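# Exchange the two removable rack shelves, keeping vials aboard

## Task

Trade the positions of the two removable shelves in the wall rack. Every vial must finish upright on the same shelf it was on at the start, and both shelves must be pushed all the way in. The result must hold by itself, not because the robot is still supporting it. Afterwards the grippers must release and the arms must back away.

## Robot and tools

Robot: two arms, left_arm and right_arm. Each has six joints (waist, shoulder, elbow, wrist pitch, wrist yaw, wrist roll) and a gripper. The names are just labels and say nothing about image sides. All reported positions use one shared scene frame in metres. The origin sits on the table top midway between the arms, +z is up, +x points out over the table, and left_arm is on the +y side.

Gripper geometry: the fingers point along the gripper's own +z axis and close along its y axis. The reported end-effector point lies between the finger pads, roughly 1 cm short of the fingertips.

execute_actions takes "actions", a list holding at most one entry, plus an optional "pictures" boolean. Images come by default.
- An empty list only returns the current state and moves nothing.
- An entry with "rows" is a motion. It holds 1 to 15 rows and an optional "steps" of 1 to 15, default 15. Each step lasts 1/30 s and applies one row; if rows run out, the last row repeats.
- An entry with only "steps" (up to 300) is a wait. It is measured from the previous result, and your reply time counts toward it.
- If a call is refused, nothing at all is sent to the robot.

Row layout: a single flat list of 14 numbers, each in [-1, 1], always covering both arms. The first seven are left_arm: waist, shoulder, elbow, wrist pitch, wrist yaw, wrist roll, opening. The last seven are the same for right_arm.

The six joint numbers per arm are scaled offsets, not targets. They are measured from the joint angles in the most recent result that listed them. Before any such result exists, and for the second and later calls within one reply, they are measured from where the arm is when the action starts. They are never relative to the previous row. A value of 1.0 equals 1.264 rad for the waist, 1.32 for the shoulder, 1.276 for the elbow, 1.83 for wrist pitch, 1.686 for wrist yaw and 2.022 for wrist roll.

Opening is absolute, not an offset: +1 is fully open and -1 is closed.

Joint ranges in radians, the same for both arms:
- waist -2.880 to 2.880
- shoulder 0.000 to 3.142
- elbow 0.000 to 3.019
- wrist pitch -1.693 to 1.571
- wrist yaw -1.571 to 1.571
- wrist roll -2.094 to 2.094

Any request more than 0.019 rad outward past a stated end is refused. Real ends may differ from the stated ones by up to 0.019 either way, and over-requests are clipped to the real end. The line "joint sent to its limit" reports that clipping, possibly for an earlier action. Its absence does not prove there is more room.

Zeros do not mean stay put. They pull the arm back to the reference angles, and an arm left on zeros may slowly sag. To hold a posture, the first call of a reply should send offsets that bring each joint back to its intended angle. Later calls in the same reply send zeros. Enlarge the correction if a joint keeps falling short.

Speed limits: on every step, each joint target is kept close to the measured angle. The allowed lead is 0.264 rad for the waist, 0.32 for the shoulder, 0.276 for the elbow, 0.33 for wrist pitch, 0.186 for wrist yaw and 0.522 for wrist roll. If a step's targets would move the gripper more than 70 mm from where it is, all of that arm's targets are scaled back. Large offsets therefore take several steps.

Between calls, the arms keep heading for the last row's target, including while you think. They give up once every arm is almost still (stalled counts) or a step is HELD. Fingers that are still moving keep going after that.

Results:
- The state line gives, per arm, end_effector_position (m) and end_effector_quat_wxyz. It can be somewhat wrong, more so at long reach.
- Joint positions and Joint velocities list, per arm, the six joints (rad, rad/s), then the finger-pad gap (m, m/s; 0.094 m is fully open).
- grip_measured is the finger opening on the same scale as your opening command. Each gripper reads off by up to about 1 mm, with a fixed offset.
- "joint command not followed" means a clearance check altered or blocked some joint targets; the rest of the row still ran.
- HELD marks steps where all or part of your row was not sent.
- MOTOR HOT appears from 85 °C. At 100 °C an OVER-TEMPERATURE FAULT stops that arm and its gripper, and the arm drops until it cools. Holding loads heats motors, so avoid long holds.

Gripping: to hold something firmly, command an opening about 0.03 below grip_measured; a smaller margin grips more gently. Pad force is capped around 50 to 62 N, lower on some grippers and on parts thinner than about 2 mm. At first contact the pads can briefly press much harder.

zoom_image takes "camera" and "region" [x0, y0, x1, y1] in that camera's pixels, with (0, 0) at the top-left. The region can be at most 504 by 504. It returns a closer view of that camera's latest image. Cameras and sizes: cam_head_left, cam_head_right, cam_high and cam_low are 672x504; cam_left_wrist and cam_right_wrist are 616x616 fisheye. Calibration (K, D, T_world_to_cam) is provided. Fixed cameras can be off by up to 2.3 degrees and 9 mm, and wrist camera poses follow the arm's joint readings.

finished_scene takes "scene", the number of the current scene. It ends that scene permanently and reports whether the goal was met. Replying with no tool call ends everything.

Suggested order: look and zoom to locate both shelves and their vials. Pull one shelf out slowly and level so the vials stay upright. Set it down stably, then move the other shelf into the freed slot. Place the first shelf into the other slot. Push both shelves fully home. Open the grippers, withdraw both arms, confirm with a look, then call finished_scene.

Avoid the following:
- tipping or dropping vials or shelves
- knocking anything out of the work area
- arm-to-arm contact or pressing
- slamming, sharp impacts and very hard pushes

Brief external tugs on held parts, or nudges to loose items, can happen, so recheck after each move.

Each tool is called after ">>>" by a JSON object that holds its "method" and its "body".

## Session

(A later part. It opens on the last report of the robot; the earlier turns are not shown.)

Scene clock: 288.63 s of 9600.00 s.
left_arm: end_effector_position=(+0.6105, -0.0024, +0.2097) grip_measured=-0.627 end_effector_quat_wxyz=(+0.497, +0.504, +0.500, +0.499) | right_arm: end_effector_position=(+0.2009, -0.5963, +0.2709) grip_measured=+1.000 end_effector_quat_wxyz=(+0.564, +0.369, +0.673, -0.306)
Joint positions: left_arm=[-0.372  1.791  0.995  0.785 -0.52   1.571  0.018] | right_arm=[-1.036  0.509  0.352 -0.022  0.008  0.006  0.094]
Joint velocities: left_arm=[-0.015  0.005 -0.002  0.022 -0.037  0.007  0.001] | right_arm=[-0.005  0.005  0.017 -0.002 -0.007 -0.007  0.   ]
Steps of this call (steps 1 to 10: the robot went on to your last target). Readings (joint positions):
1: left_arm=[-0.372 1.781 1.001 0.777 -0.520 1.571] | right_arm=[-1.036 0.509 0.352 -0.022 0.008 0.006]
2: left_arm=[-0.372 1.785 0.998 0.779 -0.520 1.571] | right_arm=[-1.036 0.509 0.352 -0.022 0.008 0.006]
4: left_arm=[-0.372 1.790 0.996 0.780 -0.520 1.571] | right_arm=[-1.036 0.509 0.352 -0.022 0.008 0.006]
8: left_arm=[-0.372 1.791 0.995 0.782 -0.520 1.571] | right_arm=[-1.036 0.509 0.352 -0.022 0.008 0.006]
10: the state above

>>> {"method": "execute_actions", "body": {"actions": [{"rows":[[0.011,-0.03,0.035,0.024,0,0,-0.66, 0,0,0,0,0,0,1],[0.012,-0.028,0.05,0.022,0,0,-0.66, 0,0,0,0,0,0,1],[0.013,-0.025,0.058,0.018,0,0,-0.66, 0,0,0,0,0,0,1],[0.015,-0.023,0.062,0.015,0.001,0,-0.66, 0,0,0,0,0,0,1],[0.016,-0.02,0.067,0.013,0.002,0,-0.66, 0,0,0,0,0,0,1],[0.017,-0.018,0.071,0.011,0.003,0,-0.66, 0,0,0,0,0,0,1],[0.019,-0.015,0.076,0.01,0.004,0,-0.66, 0,0,0,0,0,0,1],[0.02,-0.013,0.08,0.008,0.005,0,-0.66, 0,0,0,0,0,0,1],[0.021,-0.01,0.085,0.007,0.006,0,-0.66, 0,0,0,0,0,0,1],[0.023,-0.008,0.089,0.006,0.007,0,-0.66, 0,0,0,0,0,0,1],[0.024,-0.005,0.094,0.004,0.008,0,-0.66, 0,0,0,0,0,0,1],[0.024,-0.005,0.098,0.004,0.009,0,-0.66, 0,0,0,0,0,0,1],[0.024,-0.005,0.103,0.004,0.01,0,-0.66, 0,0,0,0,0,0,1]]}], "pictures": false}}

>>> {"method": "execute_actions", "body": {"actions": [{"steps":8}]}}

Scene clock: 293.60 s of 9600.00 s.
left_arm: end_effector_position=(+0.6302, +0.0011, +0.2210) grip_measured=-0.627 end_effector_quat_wxyz=(+0.503, +0.494, +0.500, +0.503) | right_arm: end_effector_position=(+0.2009, -0.5963, +0.2709) grip_measured=+1.000 end_effector_quat_wxyz=(+0.564, +0.369, +0.673, -0.306)
Joint positions: left_arm=[-0.351  1.812  1.049  0.777 -0.507  1.571  0.018] | right_arm=[-1.036  0.509  0.352 -0.022  0.008  0.006  0.094]
Joint velocities: left_arm=[ 0.024  0.005  0.09   0.007 -0.037 -0.037  0.   ] | right_arm=[-0.015 -0.005  0.002 -0.007 -0.037 -0.022  0.   ]
Steps of this call (steps 1 to 30: the robot went on to your last target; steps 31 to 90: nothing new was sent; then 1.47 s passed at rest; steps 91 to 105: all 15 steps of this action). Readings (joint positions):
91: left_arm=[-0.372 1.791 0.995 0.785 -0.520 1.571] | right_arm=[-1.036 0.509 0.352 -0.022 0.008 0.006]
92: left_arm=[-0.372 1.791 0.995 0.785 -0.520 1.571] | right_arm=[-1.036 0.509 0.352 -0.022 0.008 0.006]
94: left_arm=[-0.371 1.791 0.995 0.785 -0.520 1.571] | right_arm=[-1.036 0.509 0.352 -0.022 0.008 0.006]
98: left_arm=[-0.364 1.795 1.005 0.784 -0.517 1.571] | right_arm=[-1.036 0.509 0.352 -0.022 0.008 0.006]
105: the state above

Scene clock: 293.87 s of 9600.00 s.
left_arm: end_effector_position=(+0.6312, +0.0008, +0.2225) grip_measured=-0.627 end_effector_quat_wxyz=(+0.504, +0.493, +0.500, +0.503) | right_arm: end_effector_position=(+0.2009, -0.5963, +0.2709) grip_measured=+1.000 end_effector_quat_wxyz=(+0.564, +0.369, +0.673, -0.306)
Joint positions: left_arm=[-0.35   1.812  1.053  0.776 -0.507  1.571  0.018] | right_arm=[-1.036  0.509  0.352 -0.022  0.008  0.006  0.094]
Joint velocities: left_arm=[-0.005 -0.005  0.002  0.012  0.037  0.007  0.   ] | right_arm=[-0.015 -0.005  0.002  0.002  0.022  0.037  0.   ]
Steps of this call (steps 1 to 8: the robot went on to your last target). Readings (joint positions):
1: left_arm=[-0.350 1.812 1.051 0.777 -0.507 1.571] | right_arm=[-1.036 0.509 0.352 -0.022 0.008 0.006]
2: left_arm=[-0.350 1.812 1.052 0.777 -0.507 1.571] | right_arm=[-1.036 0.509 0.352 -0.022 0.008 0.006]
4: left_arm=[-0.350 1.812 1.053 0.777 -0.507 1.571] | right_arm=[-1.036 0.509 0.352 -0.022 0.008 0.006]
8: the state above
camera_calibration (this result's frames):
cam_left_wrist: T_world_to_cam=[[0.00790471, -0.00532993, -0.999955, 0.216952], [-0.584134, 0.811608, -0.00894363, 0.377704], [0.811619, 0.584178, 0.00330214, -0.390803], [0, 0, 0, 1]] pos_world=[0.536098, -0.077093, 0.22161]
cam_right_wrist: T_world_to_cam=[[-0.844078, -0.536219, -0.00139955, -0.153708], [-0.379666, 0.599483, -0.704609, 0.631463], [0.378664, -0.594214, -0.709594, -0.115443], [0, 0, 0, 1]] pos_world=[0.153718, -0.52957, 0.362802]

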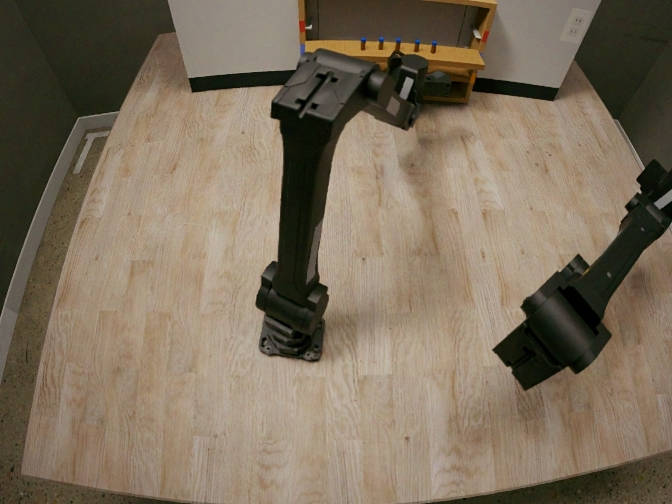

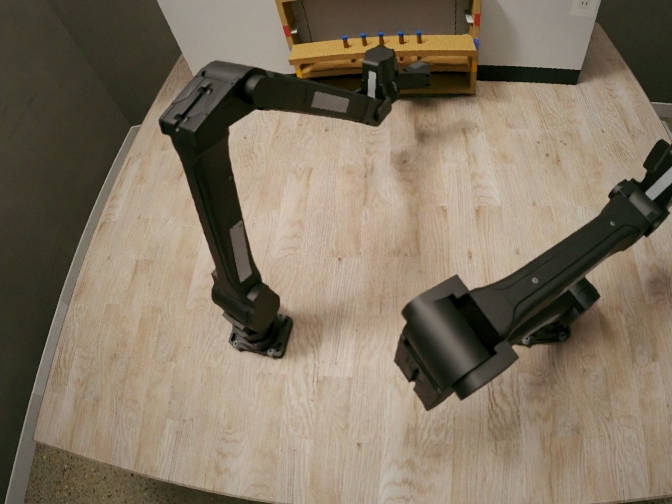

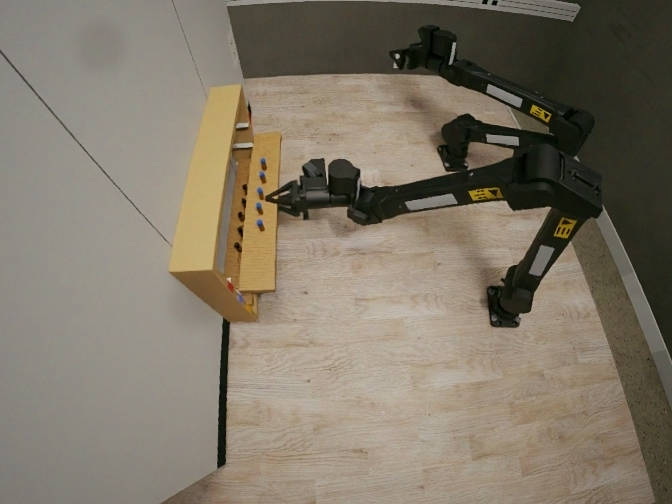

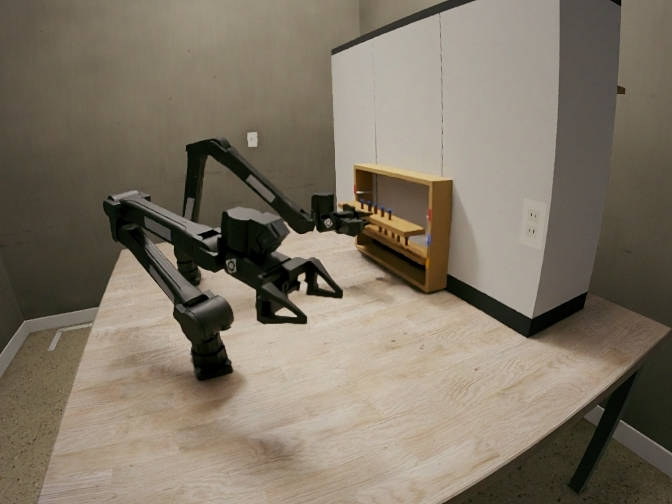

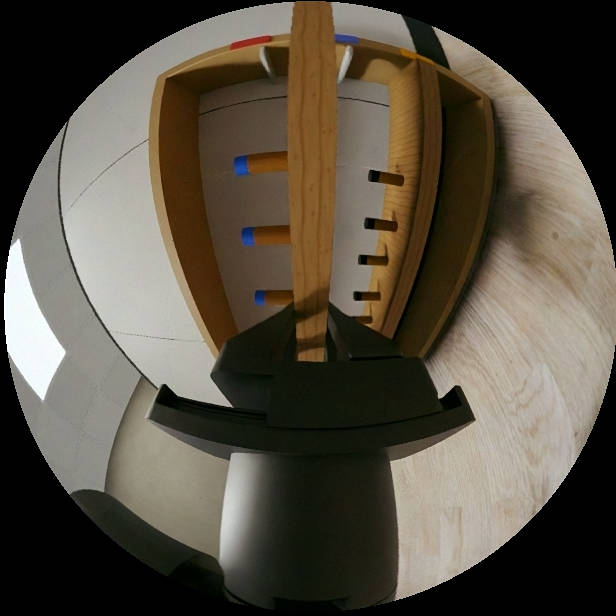

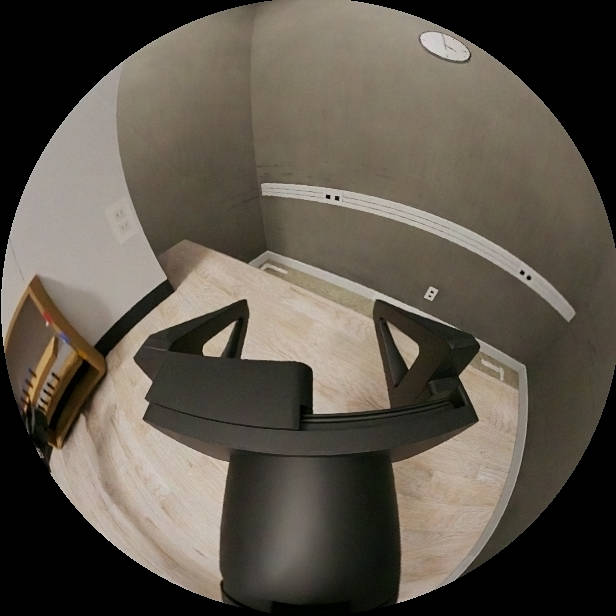

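>>> {"method": "execute_actions", "body": {"actions": [{"rows":[[0.008,-0.024,0.035,0.009,0.002,0,-0.66, 0,0,0,0,0,0,1],[0.009,-0.022,0.048,0.008,0.003,0,-0.66, 0,0,0,0,0,0,1],[0.01,-0.019,0.056,0.006,0.003,0,-0.66, 0,0,0,0,0,0,1],[0.012,-0.017,0.06,0.005,0.004,0,-0.66, 0,0,0,0,0,0,1],[0.013,-0.014,0.065,0.004,0.005,0,-0.66, 0,0,0,0,0,0,1],[0.014,-0.012,0.069,0.002,0.006,0,-0.66, 0,0,0,0,0,0,1],[0.016,-0.009,0.074,0.001,0.007,0,-0.66, 0,0,0,0,0,0,1],[0.017,-0.007,0.078,-0.001,0.008,0,-0.66, 0,0,0,0,0,0,1],[0.018,-0.004,0.083,-0.002,0.009,0,-0.66, 0,0,0,0,0,0,1],[0.02,-0.002,0.087,-0.003,0.01,0,-0.66, 0,0,0,0,0,0,1],[0.021,0.001,0.092,-0.005,0.011,0,-0.66, 0,0,0,0,0,0,1],[0.021,0.001,0.096,-0.005,0.012,0,-0.66, 0,0,0,0,0,0,1],[0.021,0.001,0.101,-0.005,0.013,0,-0.66, 0,0,0,0,0,0,1]]}], "pictures": false}}

>>> {"method": "execute_actions", "body": {"actions": [{"steps":8}]}}

>>> {"method": "zoom_image", "body": {"camera": "cam_high", "region": [200, 110, 340, 320]}}

Scene clock: 298.40 s of 9600.00 s.
left_arm: end_effector_position=(+0.6486, +0.0003, +0.2186) grip_measured=-0.627 end_effector_quat_wxyz=(+0.501, +0.497, +0.500, +0.501) | right_arm: end_effector_position=(+0.2009, -0.5963, +0.2709) grip_measured=+1.000 end_effector_quat_wxyz=(+0.564, +0.369, +0.673, -0.306)
Joint positions: left_arm=[-0.335  1.846  1.1    0.751 -0.488  1.571  0.018] | right_arm=[-1.036  0.509  0.352 -0.022  0.008  0.006  0.094]
Joint velocities: left_arm=[-0.005  0.034  0.085 -0.007  0.051  0.022  0.   ] | right_arm=[ 0.005 -0.005  0.002 -0.012  0.037 -0.022  0.   ]
Steps of this call (steps 1 to 15: the robot went on to your last target; steps 16 to 90: nothing new was sent; then 1.03 s passed at rest; steps 91 to 105: all 15 steps of this action). Readings (joint positions):
91: left_arm=[-0.350 1.812 1.053 0.776 -0.507 1.571] | right_arm=[-1.036 0.509 0.352 -0.022 0.008 0.006]
92: left_arm=[-0.350 1.812 1.053 0.776 -0.507 1.571] | right_arm=[-1.036 0.509 0.352 -0.022 0.008 0.006]
94: left_arm=[-0.350 1.812 1.053 0.774 -0.505 1.571] | right_arm=[-1.036 0.509 0.352 -0.022 0.008 0.006]
98: left_arm=[-0.346 1.819 1.062 0.765 -0.499 1.571] | right_arm=[-1.036 0.509 0.352 -0.022 0.008 0.006]
105: the state above

Scene clock: 298.67 s of 9600.00 s.
left_arm: end_effector_position=(+0.6497, -0.0000, +0.2199) grip_measured=-0.627 end_effector_quat_wxyz=(+0.502, +0.497, +0.500, +0.502) | right_arm: end_effector_position=(+0.2009, -0.5963, +0.2709) grip_measured=+1.000 end_effector_quat_wxyz=(+0.564, +0.369, +0.673, -0.306)
Joint positions: left_arm=[-0.334  1.846  1.104  0.751 -0.487  1.571  0.018] | right_arm=[-1.036  0.509  0.352 -0.022  0.008  0.006  0.094]
Joint velocities: left_arm=[-0.005 -0.005  0.007 -0.007 -0.022 -0.022 -0.   ] | right_arm=[-0.024  0.005 -0.002 -0.012 -0.007 -0.037  0.   ]
Steps of this call (steps 1 to 8: the robot went on to your last target). Readings (joint positions):
1: left_arm=[-0.334 1.846 1.102 0.751 -0.487 1.571] | right_arm=[-1.036 0.509 0.352 -0.022 0.008 0.006]
2: left_arm=[-0.334 1.846 1.103 0.751 -0.487 1.571] | right_arm=[-1.036 0.509 0.352 -0.022 0.008 0.006]
4: left_arm=[-0.334 1.846 1.104 0.751 -0.487 1.571] | right_arm=[-1.036 0.509 0.352 -0.022 0.008 0.006]
8: the state above
camera_calibration (this result's frames):
cam_left_wrist: T_world_to_cam=[[0.000613853, -0.00116169, -0.999999, 0.218954], [-0.581072, 0.813851, -0.00130214, 0.385442], [0.813852, 0.581072, -0.00017544, -0.406017], [0, 0, 0, 1]] pos_world=[0.554273, -0.0775125, 0.219384]
cam_right_wrist: T_world_to_cam=[[-0.844078, -0.536219, -0.00139955, -0.153708], [-0.379666, 0.599483, -0.704609, 0.631463], [0.378664, -0.594214, -0.709594, -0.115443], [0, 0, 0, 1]] pos_world=[0.153718, -0.52957, 0.362802]

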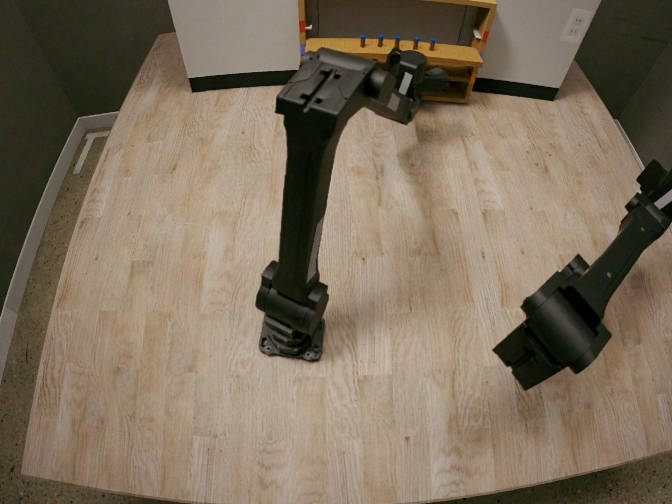

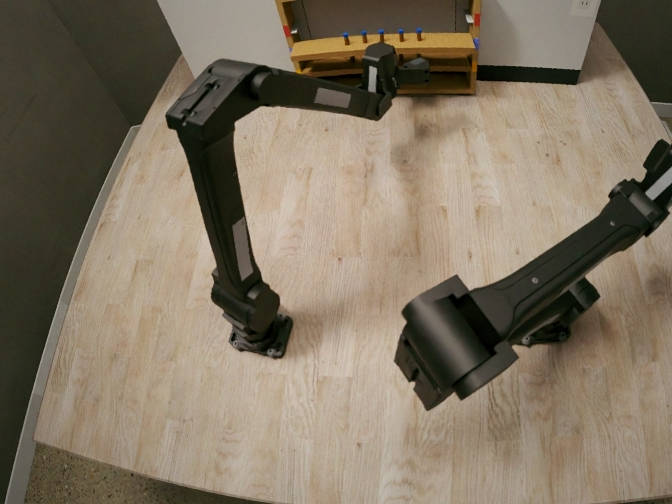

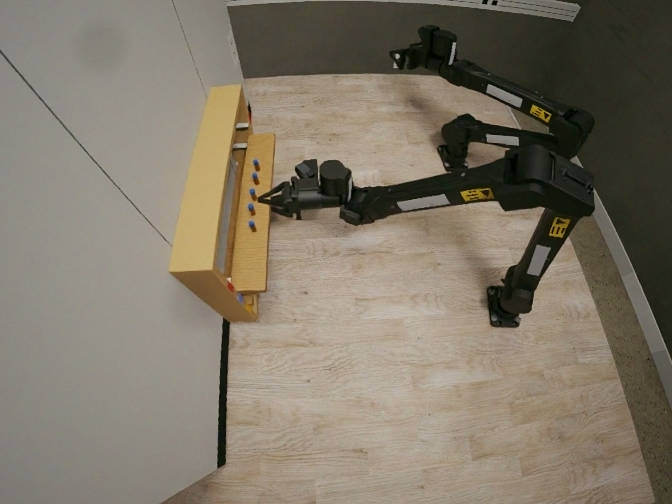

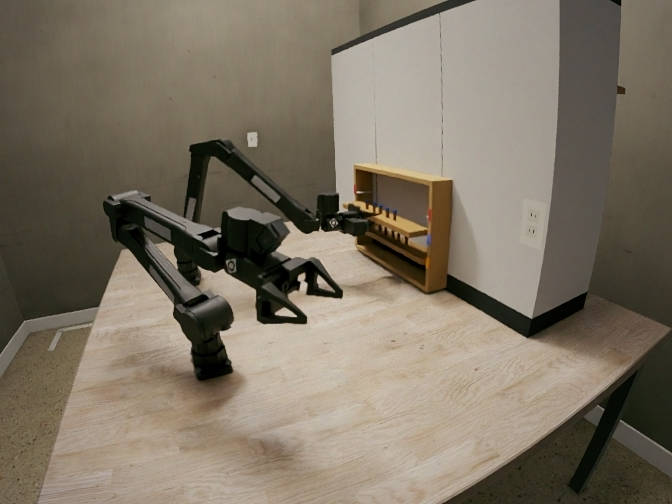

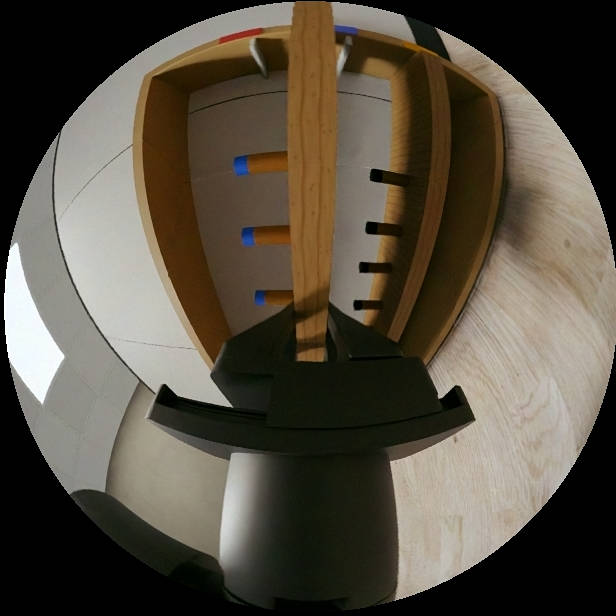

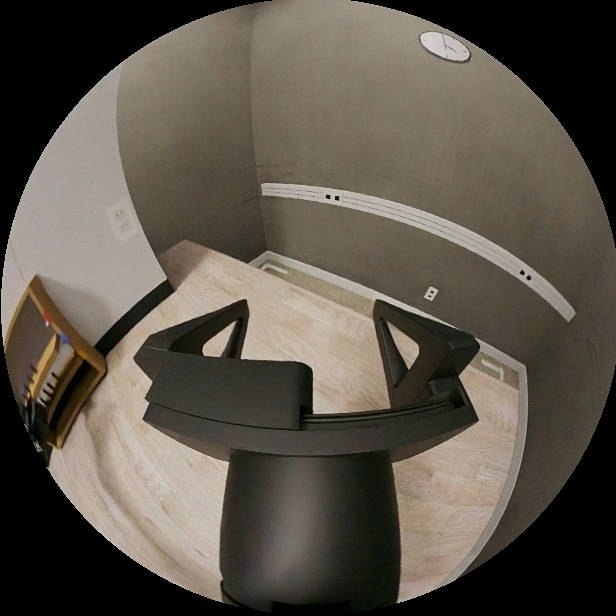

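Region (200, 110, 340, 320) of cam_high's 672x504 image, scaled by 2.400, with more detail than that image has.

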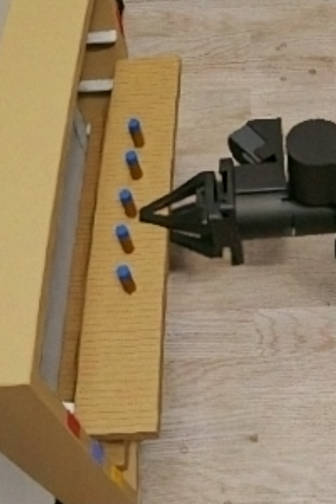

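>>> {"method": "execute_actions", "body": {"actions": [{"rows":[[0.008,-0.022,0.035,0.012,0,0,-0.66, 0,0,0,0,0,0,1],[0.009,-0.02,0.05,0.011,0,0,-0.66, 0,0,0,0,0,0,1],[0.01,-0.017,0.058,0.009,0.001,0,-0.66, 0,0,0,0,0,0,1],[0.012,-0.015,0.062,0.008,0.002,0,-0.66, 0,0,0,0,0,0,1],[0.013,-0.012,0.067,0.007,0.003,0,-0.66, 0,0,0,0,0,0,1],[0.014,-0.01,0.071,0.005,0.004,0,-0.66, 0,0,0,0,0,0,1],[0.016,-0.007,0.076,0.004,0.005,0,-0.66, 0,0,0,0,0,0,1],[0.017,-0.005,0.08,0.002,0.006,0,-0.66, 0,0,0,0,0,0,1],[0.018,-0.002,0.085,0.001,0.007,0,-0.66, 0,0,0,0,0,0,1],[0.02,0,0.089,0,0.008,0,-0.66, 0,0,0,0,0,0,1],[0.021,0.003,0.094,-0.002,0.009,0,-0.66, 0,0,0,0,0,0,1],[0.021,0.003,0.098,-0.002,0.01,0,-0.66, 0,0,0,0,0,0,1],[0.021,0.003,0.103,-0.002,0.01,0,-0.66, 0,0,0,0,0,0,1]]}], "pictures": false}}

>>> {"method": "execute_actions", "body": {"actions": [{"steps":6}], "pictures": false}}

>>> {"method": "execute_actions", "body": {"actions": [{"rows":[[0.008,-0.022,0.035,0.012,0,0,-0.66, 0,0,0,0,0,0,1],[0.009,-0.02,0.05,0.011,0,0,-0.66, 0,0,0,0,0,0,1],[0.01,-0.017,0.058,0.009,0.001,0,-0.66, 0,0,0,0,0,0,1],[0.012,-0.015,0.062,0.008,0.002,0,-0.66, 0,0,0,0,0,0,1],[0.013,-0.012,0.067,0.007,0.003,0,-0.66, 0,0,0,0,0,0,1],[0.014,-0.01,0.071,0.005,0.004,0,-0.66, 0,0,0,0,0,0,1],[0.016,-0.007,0.076,0.004,0.005,0,-0.66, 0,0,0,0,0,0,1],[0.017,-0.005,0.08,0.002,0.006,0,-0.66, 0,0,0,0,0,0,1],[0.018,-0.002,0.085,0.001,0.007,0,-0.66, 0,0,0,0,0,0,1],[0.02,0,0.089,0,0.008,0,-0.66, 0,0,0,0,0,0,1],[0.021,0.003,0.094,-0.002,0.009,0,-0.66, 0,0,0,0,0,0,1],[0.021,0.003,0.098,-0.002,0.01,0,-0.66, 0,0,0,0,0,0,1],[0.021,0.003,0.103,-0.002,0.01,0,-0.66, 0,0,0,0,0,0,1]]}], "pictures": false}}

>>> {"method": "execute_actions", "body": {"actions": [{"steps":8}]}}

Scene clock: 309.43 s of 9600.00 s.
left_arm: end_effector_position=(+0.6675, +0.0000, +0.2149) grip_measured=-0.627 end_effector_quat_wxyz=(+0.499, +0.499, +0.501, +0.501) | right_arm: end_effector_position=(+0.2009, -0.5963, +0.2709) grip_measured=+1.000 end_effector_quat_wxyz=(+0.564, +0.369, +0.673, -0.306)
Joint positions: left_arm=[-0.319  1.884  1.153  0.731 -0.472  1.571  0.018] | right_arm=[-1.036  0.509  0.352 -0.022  0.008  0.006  0.094]
Joint velocities: left_arm=[ 0.024  0.044  0.081 -0.022 -0.051 -0.007  0.   ] | right_arm=[-0.005  0.005 -0.002 -0.012 -0.022  0.007  0.   ]
Steps of this call (steps 1 to 15: the robot went on to your last target; steps 16 to 90: nothing new was sent; then 7.27 s passed at rest; steps 91 to 105: all 15 steps of this action). Readings (joint positions):
91: left_arm=[-0.334 1.846 1.104 0.751 -0.487 1.571] | right_arm=[-1.036 0.509 0.352 -0.022 0.008 0.006]
92: left_arm=[-0.334 1.846 1.104 0.751 -0.487 1.571] | right_arm=[-1.036 0.509 0.352 -0.022 0.008 0.006]
94: left_arm=[-0.334 1.847 1.104 0.751 -0.487 1.571] | right_arm=[-1.036 0.509 0.352 -0.022 0.008 0.006]
98: left_arm=[-0.331 1.857 1.115 0.745 -0.482 1.571] | right_arm=[-1.036 0.509 0.352 -0.022 0.008 0.006]
105: the state above

Scene clock: 309.63 s of 9600.00 s.
left_arm: end_effector_position=(+0.6686, +0.0001, +0.2160) grip_measured=-0.627 end_effector_quat_wxyz=(+0.500, +0.498, +0.501, +0.501) | right_arm: end_effector_position=(+0.2009, -0.5963, +0.2709) grip_measured=+1.000 end_effector_quat_wxyz=(+0.564, +0.369, +0.673, -0.306)
Joint positions: left_arm=[-0.319  1.884  1.157  0.731 -0.472  1.571  0.018] | right_arm=[-1.036  0.509  0.352 -0.022  0.008  0.006  0.094]
Joint velocities: left_arm=[ 0.015 -0.005 -0.002  0.012 -0.007 -0.051 -0.001] | right_arm=[-0.015  0.005  0.002 -0.027 -0.037 -0.095  0.   ]
Steps of this call (steps 1 to 6: the robot went on to your last target). Readings (joint positions):
1: left_arm=[-0.319 1.884 1.155 0.731 -0.472 1.571] | right_arm=[-1.036 0.509 0.352 -0.022 0.008 0.006]
2: left_arm=[-0.319 1.884 1.155 0.731 -0.472 1.571] | right_arm=[-1.036 0.509 0.352 -0.022 0.008 0.006]
4: left_arm=[-0.319 1.884 1.156 0.731 -0.472 1.571] | right_arm=[-1.036 0.509 0.352 -0.022 0.008 0.006]
6: the state above

Scene clock: 310.13 s of 9600.00 s.
left_arm: end_effector_position=(+0.6858, +0.0001, +0.2091) grip_measured=-0.627 end_effector_quat_wxyz=(+0.497, +0.502, +0.501, +0.500) | right_arm: end_effector_position=(+0.2009, -0.5963, +0.2709) grip_measured=+1.000 end_effector_quat_wxyz=(+0.564, +0.369, +0.673, -0.306)
Joint positions: left_arm=[-0.305  1.923  1.205  0.71  -0.457  1.571  0.018] | right_arm=[-1.036  0.509  0.352 -0.022  0.008  0.006  0.094]
Joint velocities: left_arm=[ 0.005  0.024  0.085 -0.027  0.095  0.022 -0.   ] | right_arm=[-0.005 -0.005 -0.007 -0.032 -0.007 -0.051  0.   ]
Steps of this call (steps 1 to 15: all 15 steps of this action). Readings (joint positions):
1: left_arm=[-0.319 1.884 1.157 0.731 -0.472 1.571] | right_arm=[-1.036 0.509 0.352 -0.022 0.008 0.006]
2: left_arm=[-0.319 1.884 1.157 0.731 -0.472 1.571] | right_arm=[-1.036 0.509 0.352 -0.022 0.008 0.006]
4: left_arm=[-0.319 1.885 1.157 0.731 -0.472 1.571] | right_arm=[-1.036 0.509 0.352 -0.022 0.008 0.006]
8: left_arm=[-0.315 1.895 1.167 0.724 -0.467 1.571] | right_arm=[-1.036 0.509 0.352 -0.022 0.008 0.006]
15: the state above

Scene clock: 310.40 s of 9600.00 s.
left_arm: end_effector_position=(+0.6867, -0.0001, +0.2103) grip_measured=-0.627 end_effector_quat_wxyz=(+0.497, +0.501, +0.501, +0.500) | right_arm: end_effector_position=(+0.2009, -0.5963, +0.2709) grip_measured=+1.000 end_effector_quat_wxyz=(+0.564, +0.369, +0.673, -0.306)
Joint positions: left_arm=[-0.305  1.924  1.208  0.71  -0.457  1.571  0.018] | right_arm=[-1.036  0.509  0.352 -0.022  0.008  0.006  0.094]
Joint velocities: left_arm=[-0.015 -0.005 -0.012  0.002  0.051 -0.007  0.   ] | right_arm=[ 0.005 -0.005 -0.002  0.012  0.022  0.007  0.   ]
Steps of this call (steps 1 to 8: the robot went on to your last target). Readings (joint positions):
1: left_arm=[-0.305 1.924 1.207 0.710 -0.457 1.571] | right_arm=[-1.036 0.509 0.352 -0.022 0.008 0.006]
2: left_arm=[-0.305 1.924 1.207 0.710 -0.457 1.571] | right_arm=[-1.036 0.509 0.352 -0.022 0.008 0.006]
4: left_arm=[-0.305 1.924 1.208 0.710 -0.457 1.571] | right_arm=[-1.036 0.509 0.352 -0.022 0.008 0.006]
8: the state above
camera_calibration (this result's frames):
cam_left_wrist: T_world_to_cam=[[-0.0116123, 0.00508958, -0.99992, 0.217734], [-0.580702, 0.814043, 0.0108873, 0.404219], [0.814033, 0.580782, -0.00649736, -0.434917], [0, 0, 0, 1]] pos_world=[0.591296, -0.0775682, 0.21049]
cam_right_wrist: T_world_to_cam=[[-0.844078, -0.536219, -0.00139955, -0.153708], [-0.379666, 0.599483, -0.704609, 0.631463], [0.378664, -0.594214, -0.709594, -0.115443], [0, 0, 0, 1]] pos_world=[0.153718, -0.52957, 0.362802]

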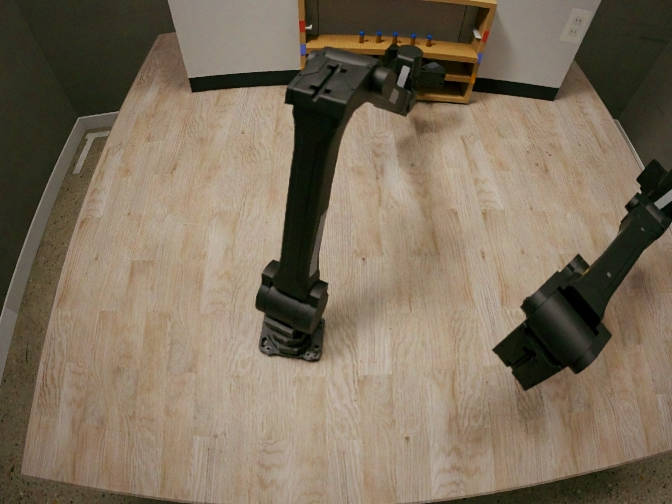

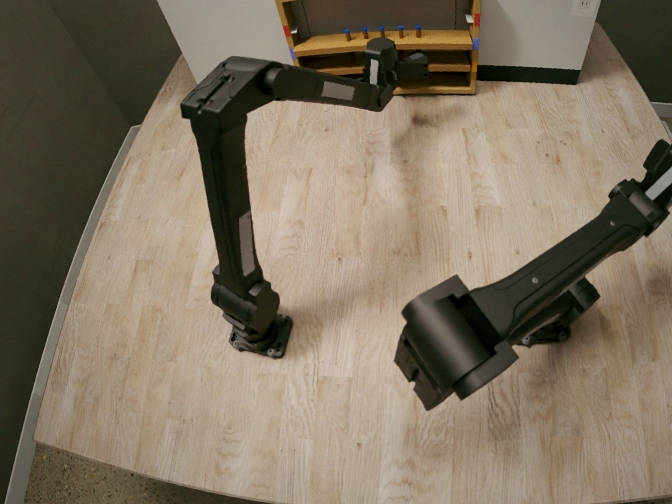

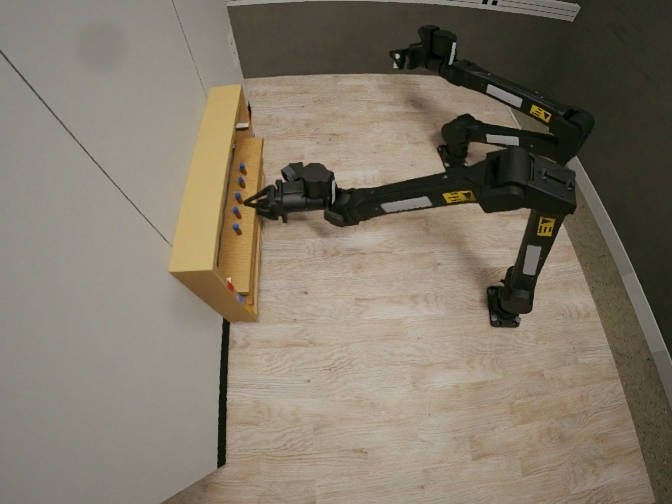

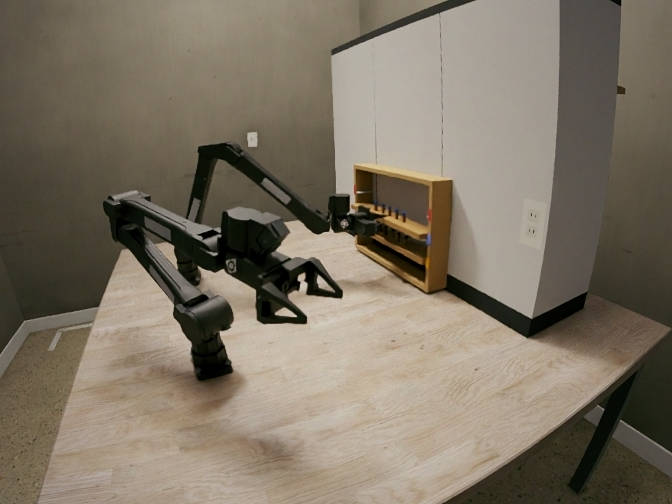

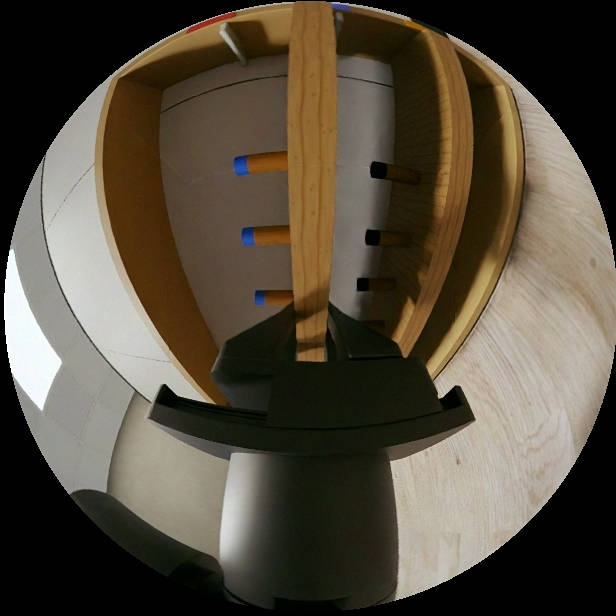

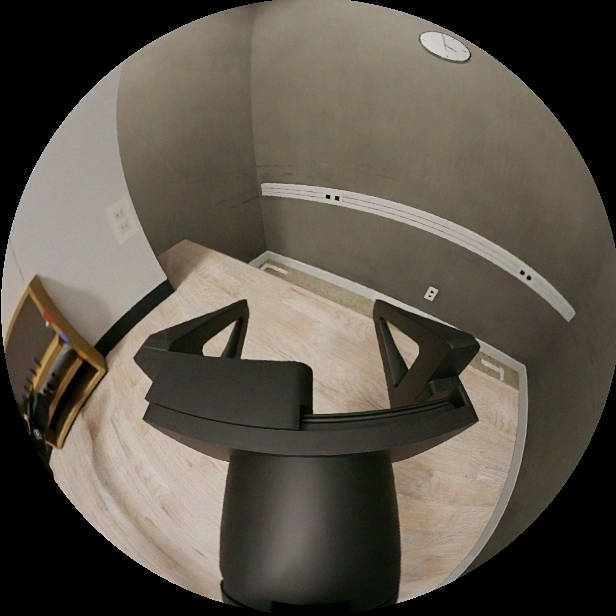

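>>> {"method": "execute_actions", "body": {"actions": [{"rows":[[0.008,-0.022,0.035,0.016,0,0,-0.66, 0,0,0,0,0,0,1],[0.009,-0.02,0.05,0.015,0,0,-0.66, 0,0,0,0,0,0,1],[0.01,-0.017,0.058,0.013,0.001,0,-0.66, 0,0,0,0,0,0,1],[0.012,-0.015,0.062,0.012,0.002,0,-0.66, 0,0,0,0,0,0,1],[0.013,-0.012,0.067,0.011,0.003,0,-0.66, 0,0,0,0,0,0,1],[0.014,-0.01,0.071,0.009,0.004,0,-0.66, 0,0,0,0,0,0,1],[0.016,-0.007,0.076,0.008,0.005,0,-0.66, 0,0,0,0,0,0,1],[0.017,-0.005,0.08,0.006,0.006,0,-0.66, 0,0,0,0,0,0,1],[0.018,-0.002,0.085,0.005,0.007,0,-0.66, 0,0,0,0,0,0,1],[0.02,0,0.089,0.004,0.008,0,-0.66, 0,0,0,0,0,0,1],[0.021,0.003,0.094,0.002,0.009,0,-0.66, 0,0,0,0,0,0,1],[0.021,0.003,0.098,0.002,0.01,0,-0.66, 0,0,0,0,0,0,1],[0.021,0.003,0.103,0.002,0.01,0,-0.66, 0,0,0,0,0,0,1]]}], "pictures": false}}

>>> {"method": "execute_actions", "body": {"actions": [{"steps":6}], "pictures": false}}

>>> {"method": "execute_actions", "body": {"actions": [{"rows":[[0.008,-0.02,0.035,0.012,0,0,-0.66, 0,0,0,0,0,0,1],[0.009,-0.017,0.05,0.011,0,0,-0.66, 0,0,0,0,0,0,1],[0.01,-0.014,0.056,0.009,0.001,0,-0.66, 0,0,0,0,0,0,1],[0.011,-0.011,0.06,0.008,0.002,0,-0.66, 0,0,0,0,0,0,1],[0.012,-0.008,0.064,0.007,0.003,0,-0.66, 0,0,0,0,0,0,1],[0.013,-0.005,0.068,0.006,0.004,0,-0.66, 0,0,0,0,0,0,1],[0.014,-0.002,0.072,0.005,0.005,0,-0.66, 0,0,0,0,0,0,1],[0.015,0.001,0.076,0.004,0.006,0,-0.66, 0,0,0,0,0,0,1],[0.016,0.004,0.08,0.003,0.007,0,-0.66, 0,0,0,0,0,0,1],[0.017,0.007,0.084,0.003,0.007,0,-0.66, 0,0,0,0,0,0,1]]}], "pictures": false}}

>>> {"method": "execute_actions", "body": {"actions": [{"steps":8}], "pictures": false}}

Scene clock: 323.27 s of 9600.00 s.
left_arm: end_effector_position=(+0.7037, +0.0001, +0.2060) grip_measured=-0.627 end_effector_quat_wxyz=(+0.498, +0.502, +0.501, +0.500) | right_arm: end_effector_position=(+0.2009, -0.5963, +0.2709) grip_measured=+1.000 end_effector_quat_wxyz=(+0.564, +0.369, +0.673, -0.306)
Joint positions: left_arm=[-0.291  1.961  1.257  0.699 -0.442  1.571  0.018] | right_arm=[-1.036  0.509  0.352 -0.022  0.008  0.006  0.094]
Joint velocities: left_arm=[ 0.005  0.044  0.071 -0.022 -0.037 -0.007 -0.   ] | right_arm=[-0.015 -0.015 -0.012 -0.027  0.037 -0.022  0.   ]
Steps of this call (steps 1 to 15: the robot went on to your last target; steps 16 to 90: nothing new was sent; then 9.37 s passed at rest; steps 91 to 105: all 15 steps of this action). Readings (joint positions):
91: left_arm=[-0.305 1.924 1.208 0.710 -0.457 1.571] | right_arm=[-1.036 0.509 0.352 -0.022 0.008 0.006]
92: left_arm=[-0.305 1.924 1.208 0.710 -0.457 1.571] | right_arm=[-1.036 0.509 0.352 -0.022 0.008 0.006]
94: left_arm=[-0.304 1.925 1.208 0.710 -0.457 1.571] | right_arm=[-1.036 0.509 0.352 -0.022 0.008 0.006]
98: left_arm=[-0.301 1.936 1.218 0.709 -0.452 1.571] | right_arm=[-1.036 0.509 0.352 -0.022 0.008 0.006]
105: the state above

Scene clock: 323.47 s of 9600.00 s.
left_arm: end_effector_position=(+0.7045, +0.0000, +0.2072) grip_measured=-0.627 end_effector_quat_wxyz=(+0.498, +0.501, +0.501, +0.500) | right_arm: end_effector_position=(+0.2009, -0.5963, +0.2709) grip_measured=+1.000 end_effector_quat_wxyz=(+0.564, +0.369, +0.673, -0.306)
Joint positions: left_arm=[-0.291  1.962  1.26   0.698 -0.442  1.571  0.018] | right_arm=[-1.036  0.509  0.352 -0.022  0.008  0.006  0.094]
Joint velocities: left_arm=[ 0.005  0.005 -0.007 -0.017  0.007  0.095  0.001] | right_arm=[-0.005 -0.005 -0.002 -0.017 -0.007 -0.037  0.   ]
Steps of this call (steps 1 to 6: the robot went on to your last target). Readings (joint positions):
1: left_arm=[-0.291 1.962 1.259 0.698 -0.442 1.571] | right_arm=[-1.036 0.509 0.352 -0.022 0.008 0.006]
2: left_arm=[-0.291 1.962 1.260 0.698 -0.442 1.571] | right_arm=[-1.036 0.509 0.352 -0.022 0.008 0.006]
4: left_arm=[-0.291 1.962 1.260 0.698 -0.442 1.571] | right_arm=[-1.036 0.509 0.352 -0.022 0.008 0.006]
6: the state above

Scene clock: 323.97 s of 9600.00 s.
left_arm: end_effector_position=(+0.7149, -0.0016, +0.2032) grip_measured=-0.627 end_effector_quat_wxyz=(+0.500, +0.501, +0.500, +0.499) | right_arm: end_effector_position=(+0.2009, -0.5963, +0.2709) grip_measured=+1.000 end_effector_quat_wxyz=(+0.564, +0.369, +0.673, -0.306)
Joint positions: left_arm=[-0.285  1.988  1.292  0.694 -0.433  1.569  0.018] | right_arm=[-1.036  0.509  0.352 -0.022  0.008  0.006  0.094]
Joint velocities: left_arm=[-0.005 -0.015  0.012  0.002  0.066 -0.007 -0.   ] | right_arm=[-0.015 -0.005 -0.002 -0.012 -0.051  0.007  0.   ]
Steps of this call (steps 1 to 15: all 15 steps of this action). Readings (joint positions):
1: left_arm=[-0.291 1.962 1.260 0.698 -0.442 1.571] | right_arm=[-1.036 0.509 0.352 -0.022 0.008 0.006]
2: left_arm=[-0.291 1.962 1.260 0.698 -0.442 1.571] | right_arm=[-1.036 0.509 0.352 -0.022 0.008 0.006]
4: left_arm=[-0.291 1.964 1.260 0.698 -0.442 1.571] | right_arm=[-1.036 0.509 0.352 -0.022 0.008 0.006]
8: left_arm=[-0.289 1.973 1.270 0.697 -0.437 1.569] | right_arm=[-1.036 0.509 0.352 -0.022 0.008 0.006]
15: the state above

Scene clock: 324.23 s of 9600.00 s.
left_arm: end_effector_position=(+0.7149, -0.0016, +0.2032) grip_measured=-0.627 end_effector_quat_wxyz=(+0.500, +0.501, +0.500, +0.499) | right_arm: end_effector_position=(+0.2009, -0.5963, +0.2709) grip_measured=+1.000 end_effector_quat_wxyz=(+0.564, +0.369, +0.673, -0.306)
Joint positions: left_arm=[-0.285  1.988  1.292  0.694 -0.433  1.569  0.018] | right_arm=[-1.036  0.509  0.352 -0.022  0.008  0.006  0.094]
Joint velocities: left_arm=[ 0.005 -0.015  0.032 -0.007  0.007 -0.066 -0.   ] | right_arm=[-0.015 -0.034  0.002 -0.007 -0.007  0.007  0.   ]
Steps of this call (steps 1 to 8: the robot went on to your last target). Readings (joint positions):
1: left_arm=[-0.285 1.988 1.292 0.694 -0.433 1.569] | right_arm=[-1.036 0.509 0.352 -0.022 0.008 0.006]
2: left_arm=[-0.285 1.988 1.292 0.694 -0.433 1.569] | right_arm=[-1.036 0.509 0.352 -0.022 0.008 0.006]
4: left_arm=[-0.285 1.988 1.292 0.694 -0.433 1.569] | right_arm=[-1.036 0.509 0.352 -0.022 0.008 0.006]
8: the state above

>>> {"method": "execute_actions", "body": {"actions": [{"rows":[[0,0,0.01,0,0,0,-0.66, 0,0,0,0,0,0,1],[0,0,0.01,0,0,0,-0.66, 0,0,0,0,0,0,1],[0,0,0.01,0,0,0,-0.66, 0,0,0,0,0,0,1],[0,0,0.01,0,0,0,-0.66, 0,0,0,0,0,0,1],[0,0,0.01,0,0,0,-0.66, 0,0,0,0,0,0,1],[0,0,0.01,0,0,0,-0.6, 0,0,0,0,0,0,1],[0,-0.005,0.015,0,0,0,-0.52, 0,0,0,0,0,0,1],[0,-0.005,0.015,0,0,0,-0.42, 0,0,0,0,0,0,1]]}], "pictures": false}}

>>> {"method": "execute_actions", "body": {"actions": [{"rows":[[-0.008,-0.016,0.004,0.006,0,0,-0.42, 0,0,0,0,0,0,1],[-0.01,-0.02,-0.003,0.008,-0.001,0,-0.42, 0,0,0,0,0,0,1],[-0.012,-0.024,-0.01,0.01,-0.003,0,-0.42, 0,0,0,0,0,0,1],[-0.014,-0.028,-0.017,0.012,-0.004,0,-0.42, 0,0,0,0,0,0,1],[-0.016,-0.032,-0.024,0.014,-0.006,0,-0.42, 0,0,0,0,0,0,1],[-0.018,-0.036,-0.031,0.016,-0.007,0,-0.42, 0,0,0,0,0,0,1],[-0.02,-0.04,-0.038,0.018,-0.009,0,-0.42, 0,0,0,0,0,0,1],[-0.022,-0.044,-0.045,0.02,-0.01,0,-0.42, 0,0,0,0,0,0,1],[-0.024,-0.048,-0.052,0.022,-0.012,0,-0.42, 0,0,0,0,0,0,1],[-0.026,-0.052,-0.059,0.024,-0.013,0,-0.42, 0,0,0,0,0,0,1],[-0.028,-0.056,-0.066,0.026,-0.015,0,-0.42, 0,0,0,0,0,0,1],[-0.03,-0.06,-0.073,0.028,-0.016,0,-0.42, 0,0,0,0,0,0,1],[-0.032,-0.064,-0.08,0.03,-0.018,0,-0.42, 0,0,0,0,0,0,1],[-0.034,-0.068,-0.087,0.032,-0.019,0,-0.42, 0,0,0,0,0,0,1],[-0.036,-0.072,-0.094,0.034,-0.021,0,-0.42, 0,0,0,0,0,0,1]]}], "pictures": false}}

>>> {"method": "execute_actions", "body": {"actions": [{"steps":10}]}}

Scene clock: 332.73 s of 9600.00 s.
left_arm: end_effector_position=(+0.7149, -0.0014, +0.2021) grip_measured=-0.421 end_effector_quat_wxyz=(+0.499, +0.501, +0.501, +0.499) | right_arm: end_effector_position=(+0.2009, -0.5963, +0.2709) grip_measured=+1.000 end_effector_quat_wxyz=(+0.564, +0.369, +0.673, -0.306)
Joint positions: left_arm=[-0.285  1.989  1.292  0.693 -0.434  1.568  0.027] | right_arm=[-1.036  0.509  0.352 -0.022  0.008  0.006  0.094]
Joint velocities: left_arm=[-0.015 -0.005 -0.012 -0.007 -0.007 -0.022 -0.   ] | right_arm=[-0.024 -0.005  0.007  0.002 -0.066 -0.051  0.   ]
Steps of this call (steps 1 to 15: the robot went on to your last target; steps 16 to 90: nothing new was sent; then 5.00 s passed at rest; steps 91 to 105: all 15 steps of this action). Readings (joint positions):
91: left_arm=[-0.285 1.989 1.292 0.693 -0.433 1.568] | right_arm=[-1.036 0.509 0.352 -0.022 0.008 0.006]
92: left_arm=[-0.285 1.989 1.292 0.693 -0.434 1.568] | right_arm=[-1.036 0.509 0.352 -0.022 0.008 0.006]
94: left_arm=[-0.285 1.989 1.292 0.693 -0.434 1.568] | right_arm=[-1.036 0.509 0.352 -0.022 0.008 0.006]
98: left_arm=[-0.285 1.989 1.292 0.693 -0.434 1.568] | right_arm=[-1.036 0.509 0.352 -0.022 0.008 0.006]
105: the state above

Scene clock: 333.23 s of 9600.00 s.
left_arm: end_effector_position=(+0.6798, -0.0044, +0.1993) grip_measured=-0.421 end_effector_quat_wxyz=(+0.496, +0.505, +0.502, +0.497) | right_arm: end_effector_position=(+0.2009, -0.5963, +0.2709) grip_measured=+1.000 end_effector_quat_wxyz=(+0.564, +0.369, +0.673, -0.306)
Joint positions: left_arm=[-0.315  1.931  1.188  0.729 -0.463  1.568  0.027] | right_arm=[-1.036  0.509  0.352 -0.022  0.008  0.006  0.094]
Joint velocities: left_arm=[-0.112 -0.171 -0.261  0.115 -0.066 -0.037  0.001] | right_arm=[-0.005 -0.005 -0.012  0.007 -0.007 -0.051  0.   ]
Steps of this call (steps 1 to 15: all 15 steps of this action). Readings (joint positions):
1: left_arm=[-0.285 1.989 1.292 0.693 -0.434 1.568] | right_arm=[-1.036 0.509 0.352 -0.022 0.008 0.006]
2: left_arm=[-0.285 1.989 1.291 0.693 -0.434 1.568] | right_arm=[-1.036 0.509 0.352 -0.022 0.008 0.006]
4: left_arm=[-0.286 1.987 1.285 0.694 -0.436 1.568] | right_arm=[-1.036 0.509 0.352 -0.022 0.008 0.006]
8: left_arm=[-0.292 1.970 1.251 0.704 -0.446 1.568] | right_arm=[-1.036 0.509 0.352 -0.022 0.008 0.006]
15: the state above

Scene clock: 333.57 s of 9600.00 s.
left_arm: end_effector_position=(+0.6730, -0.0076, +0.2048) grip_measured=-0.421 end_effector_quat_wxyz=(+0.501, +0.503, +0.499, +0.497) | right_arm: end_effector_position=(+0.2009, -0.5963, +0.2709) grip_measured=+1.000 end_effector_quat_wxyz=(+0.564, +0.369, +0.673, -0.306)
Joint positions: left_arm=[-0.324  1.915  1.173  0.737 -0.466  1.568  0.027] | right_arm=[-1.036  0.509  0.352 -0.022  0.008  0.006  0.094]
Joint velocities: left_arm=[-0.005 -0.005  0.002 -0.007  0.007 -0.007 -0.   ] | right_arm=[ 0.015 -0.015  0.002  0.002  0.051 -0.022  0.   ]
Steps of this call (steps 1 to 10: the robot went on to your last target). Readings (joint positions):
1: left_arm=[-0.318 1.925 1.181 0.732 -0.465 1.568] | right_arm=[-1.036 0.509 0.352 -0.022 0.008 0.006]
2: left_arm=[-0.321 1.921 1.175 0.734 -0.465 1.568] | right_arm=[-1.036 0.509 0.352 -0.022 0.008 0.006]
4: left_arm=[-0.324 1.916 1.173 0.736 -0.465 1.568] | right_arm=[-1.036 0.509 0.352 -0.022 0.008 0.006]
8: left_arm=[-0.324 1.915 1.173 0.737 -0.466 1.568] | right_arm=[-1.036 0.509 0.352 -0.022 0.008 0.006]
10: the state above
camera_calibration (this result's frames):
cam_left_wrist: T_world_to_cam=[[-0.0108816, 0.00185576, -0.999939, 0.211547], [-0.571991, 0.820223, 0.00774681, 0.39721], [0.820187, 0.572041, -0.00786389, -0.423379], [0, 0, 0, 1]] pos_world=[0.576753, -0.0840029, 0.205128]
cam_right_wrist: T_world_to_cam=[[-0.844078, -0.536219, -0.00139955, -0.153708], [-0.379666, 0.599483, -0.704609, 0.631463], [0.378664, -0.594214, -0.709594, -0.115443], [0, 0, 0, 1]] pos_world=[0.153718, -0.52957, 0.362802]

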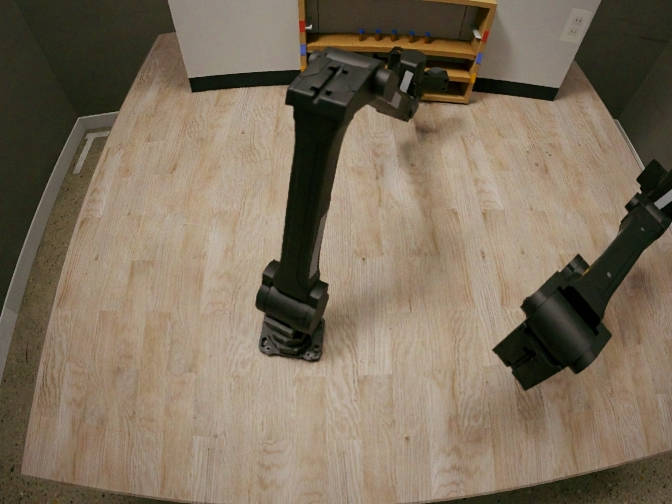

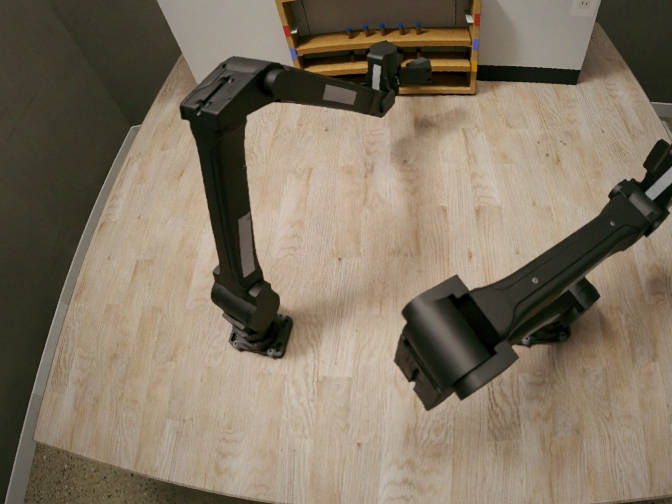

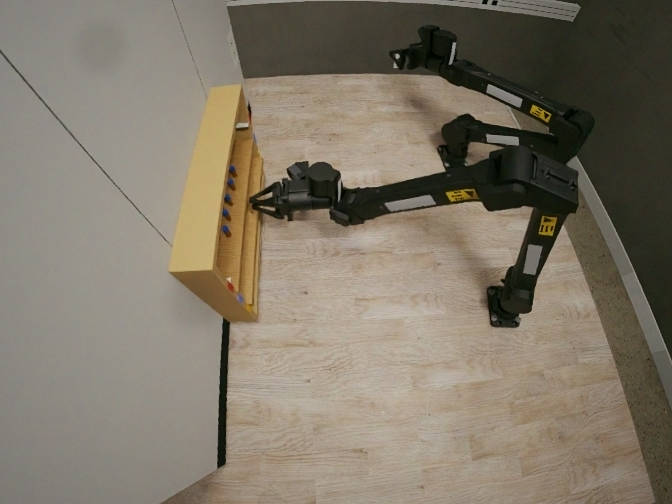

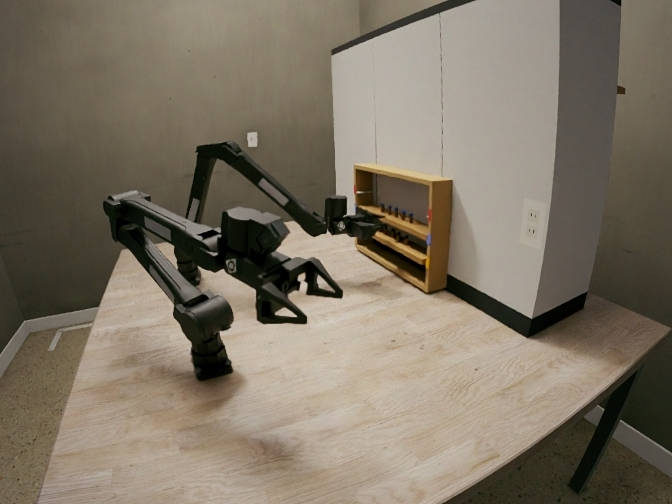

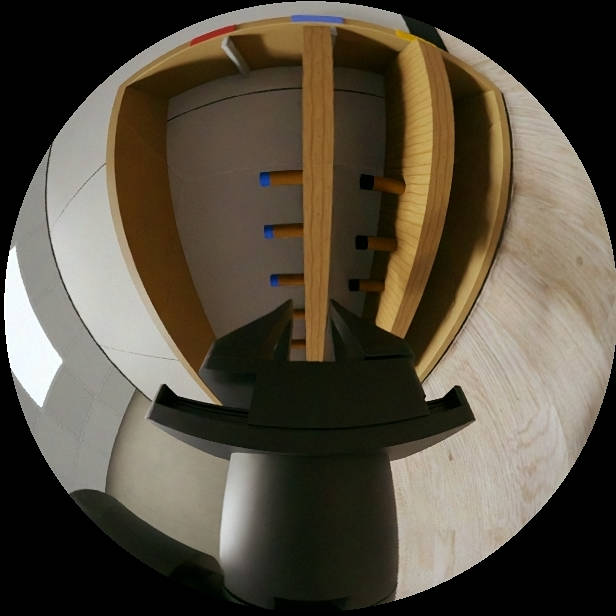

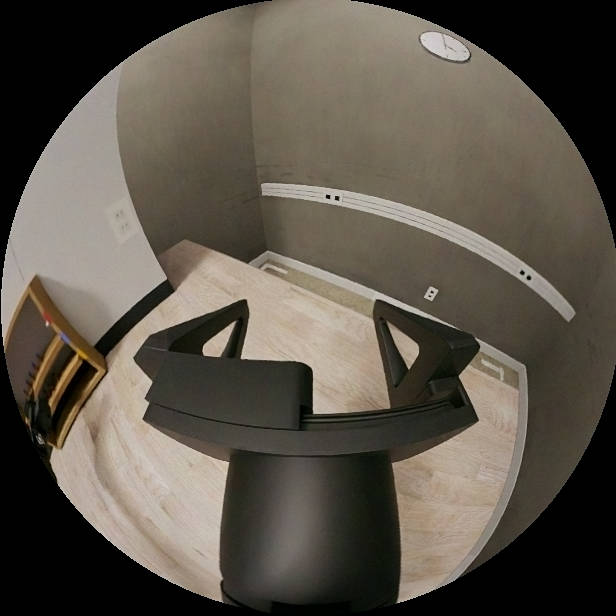

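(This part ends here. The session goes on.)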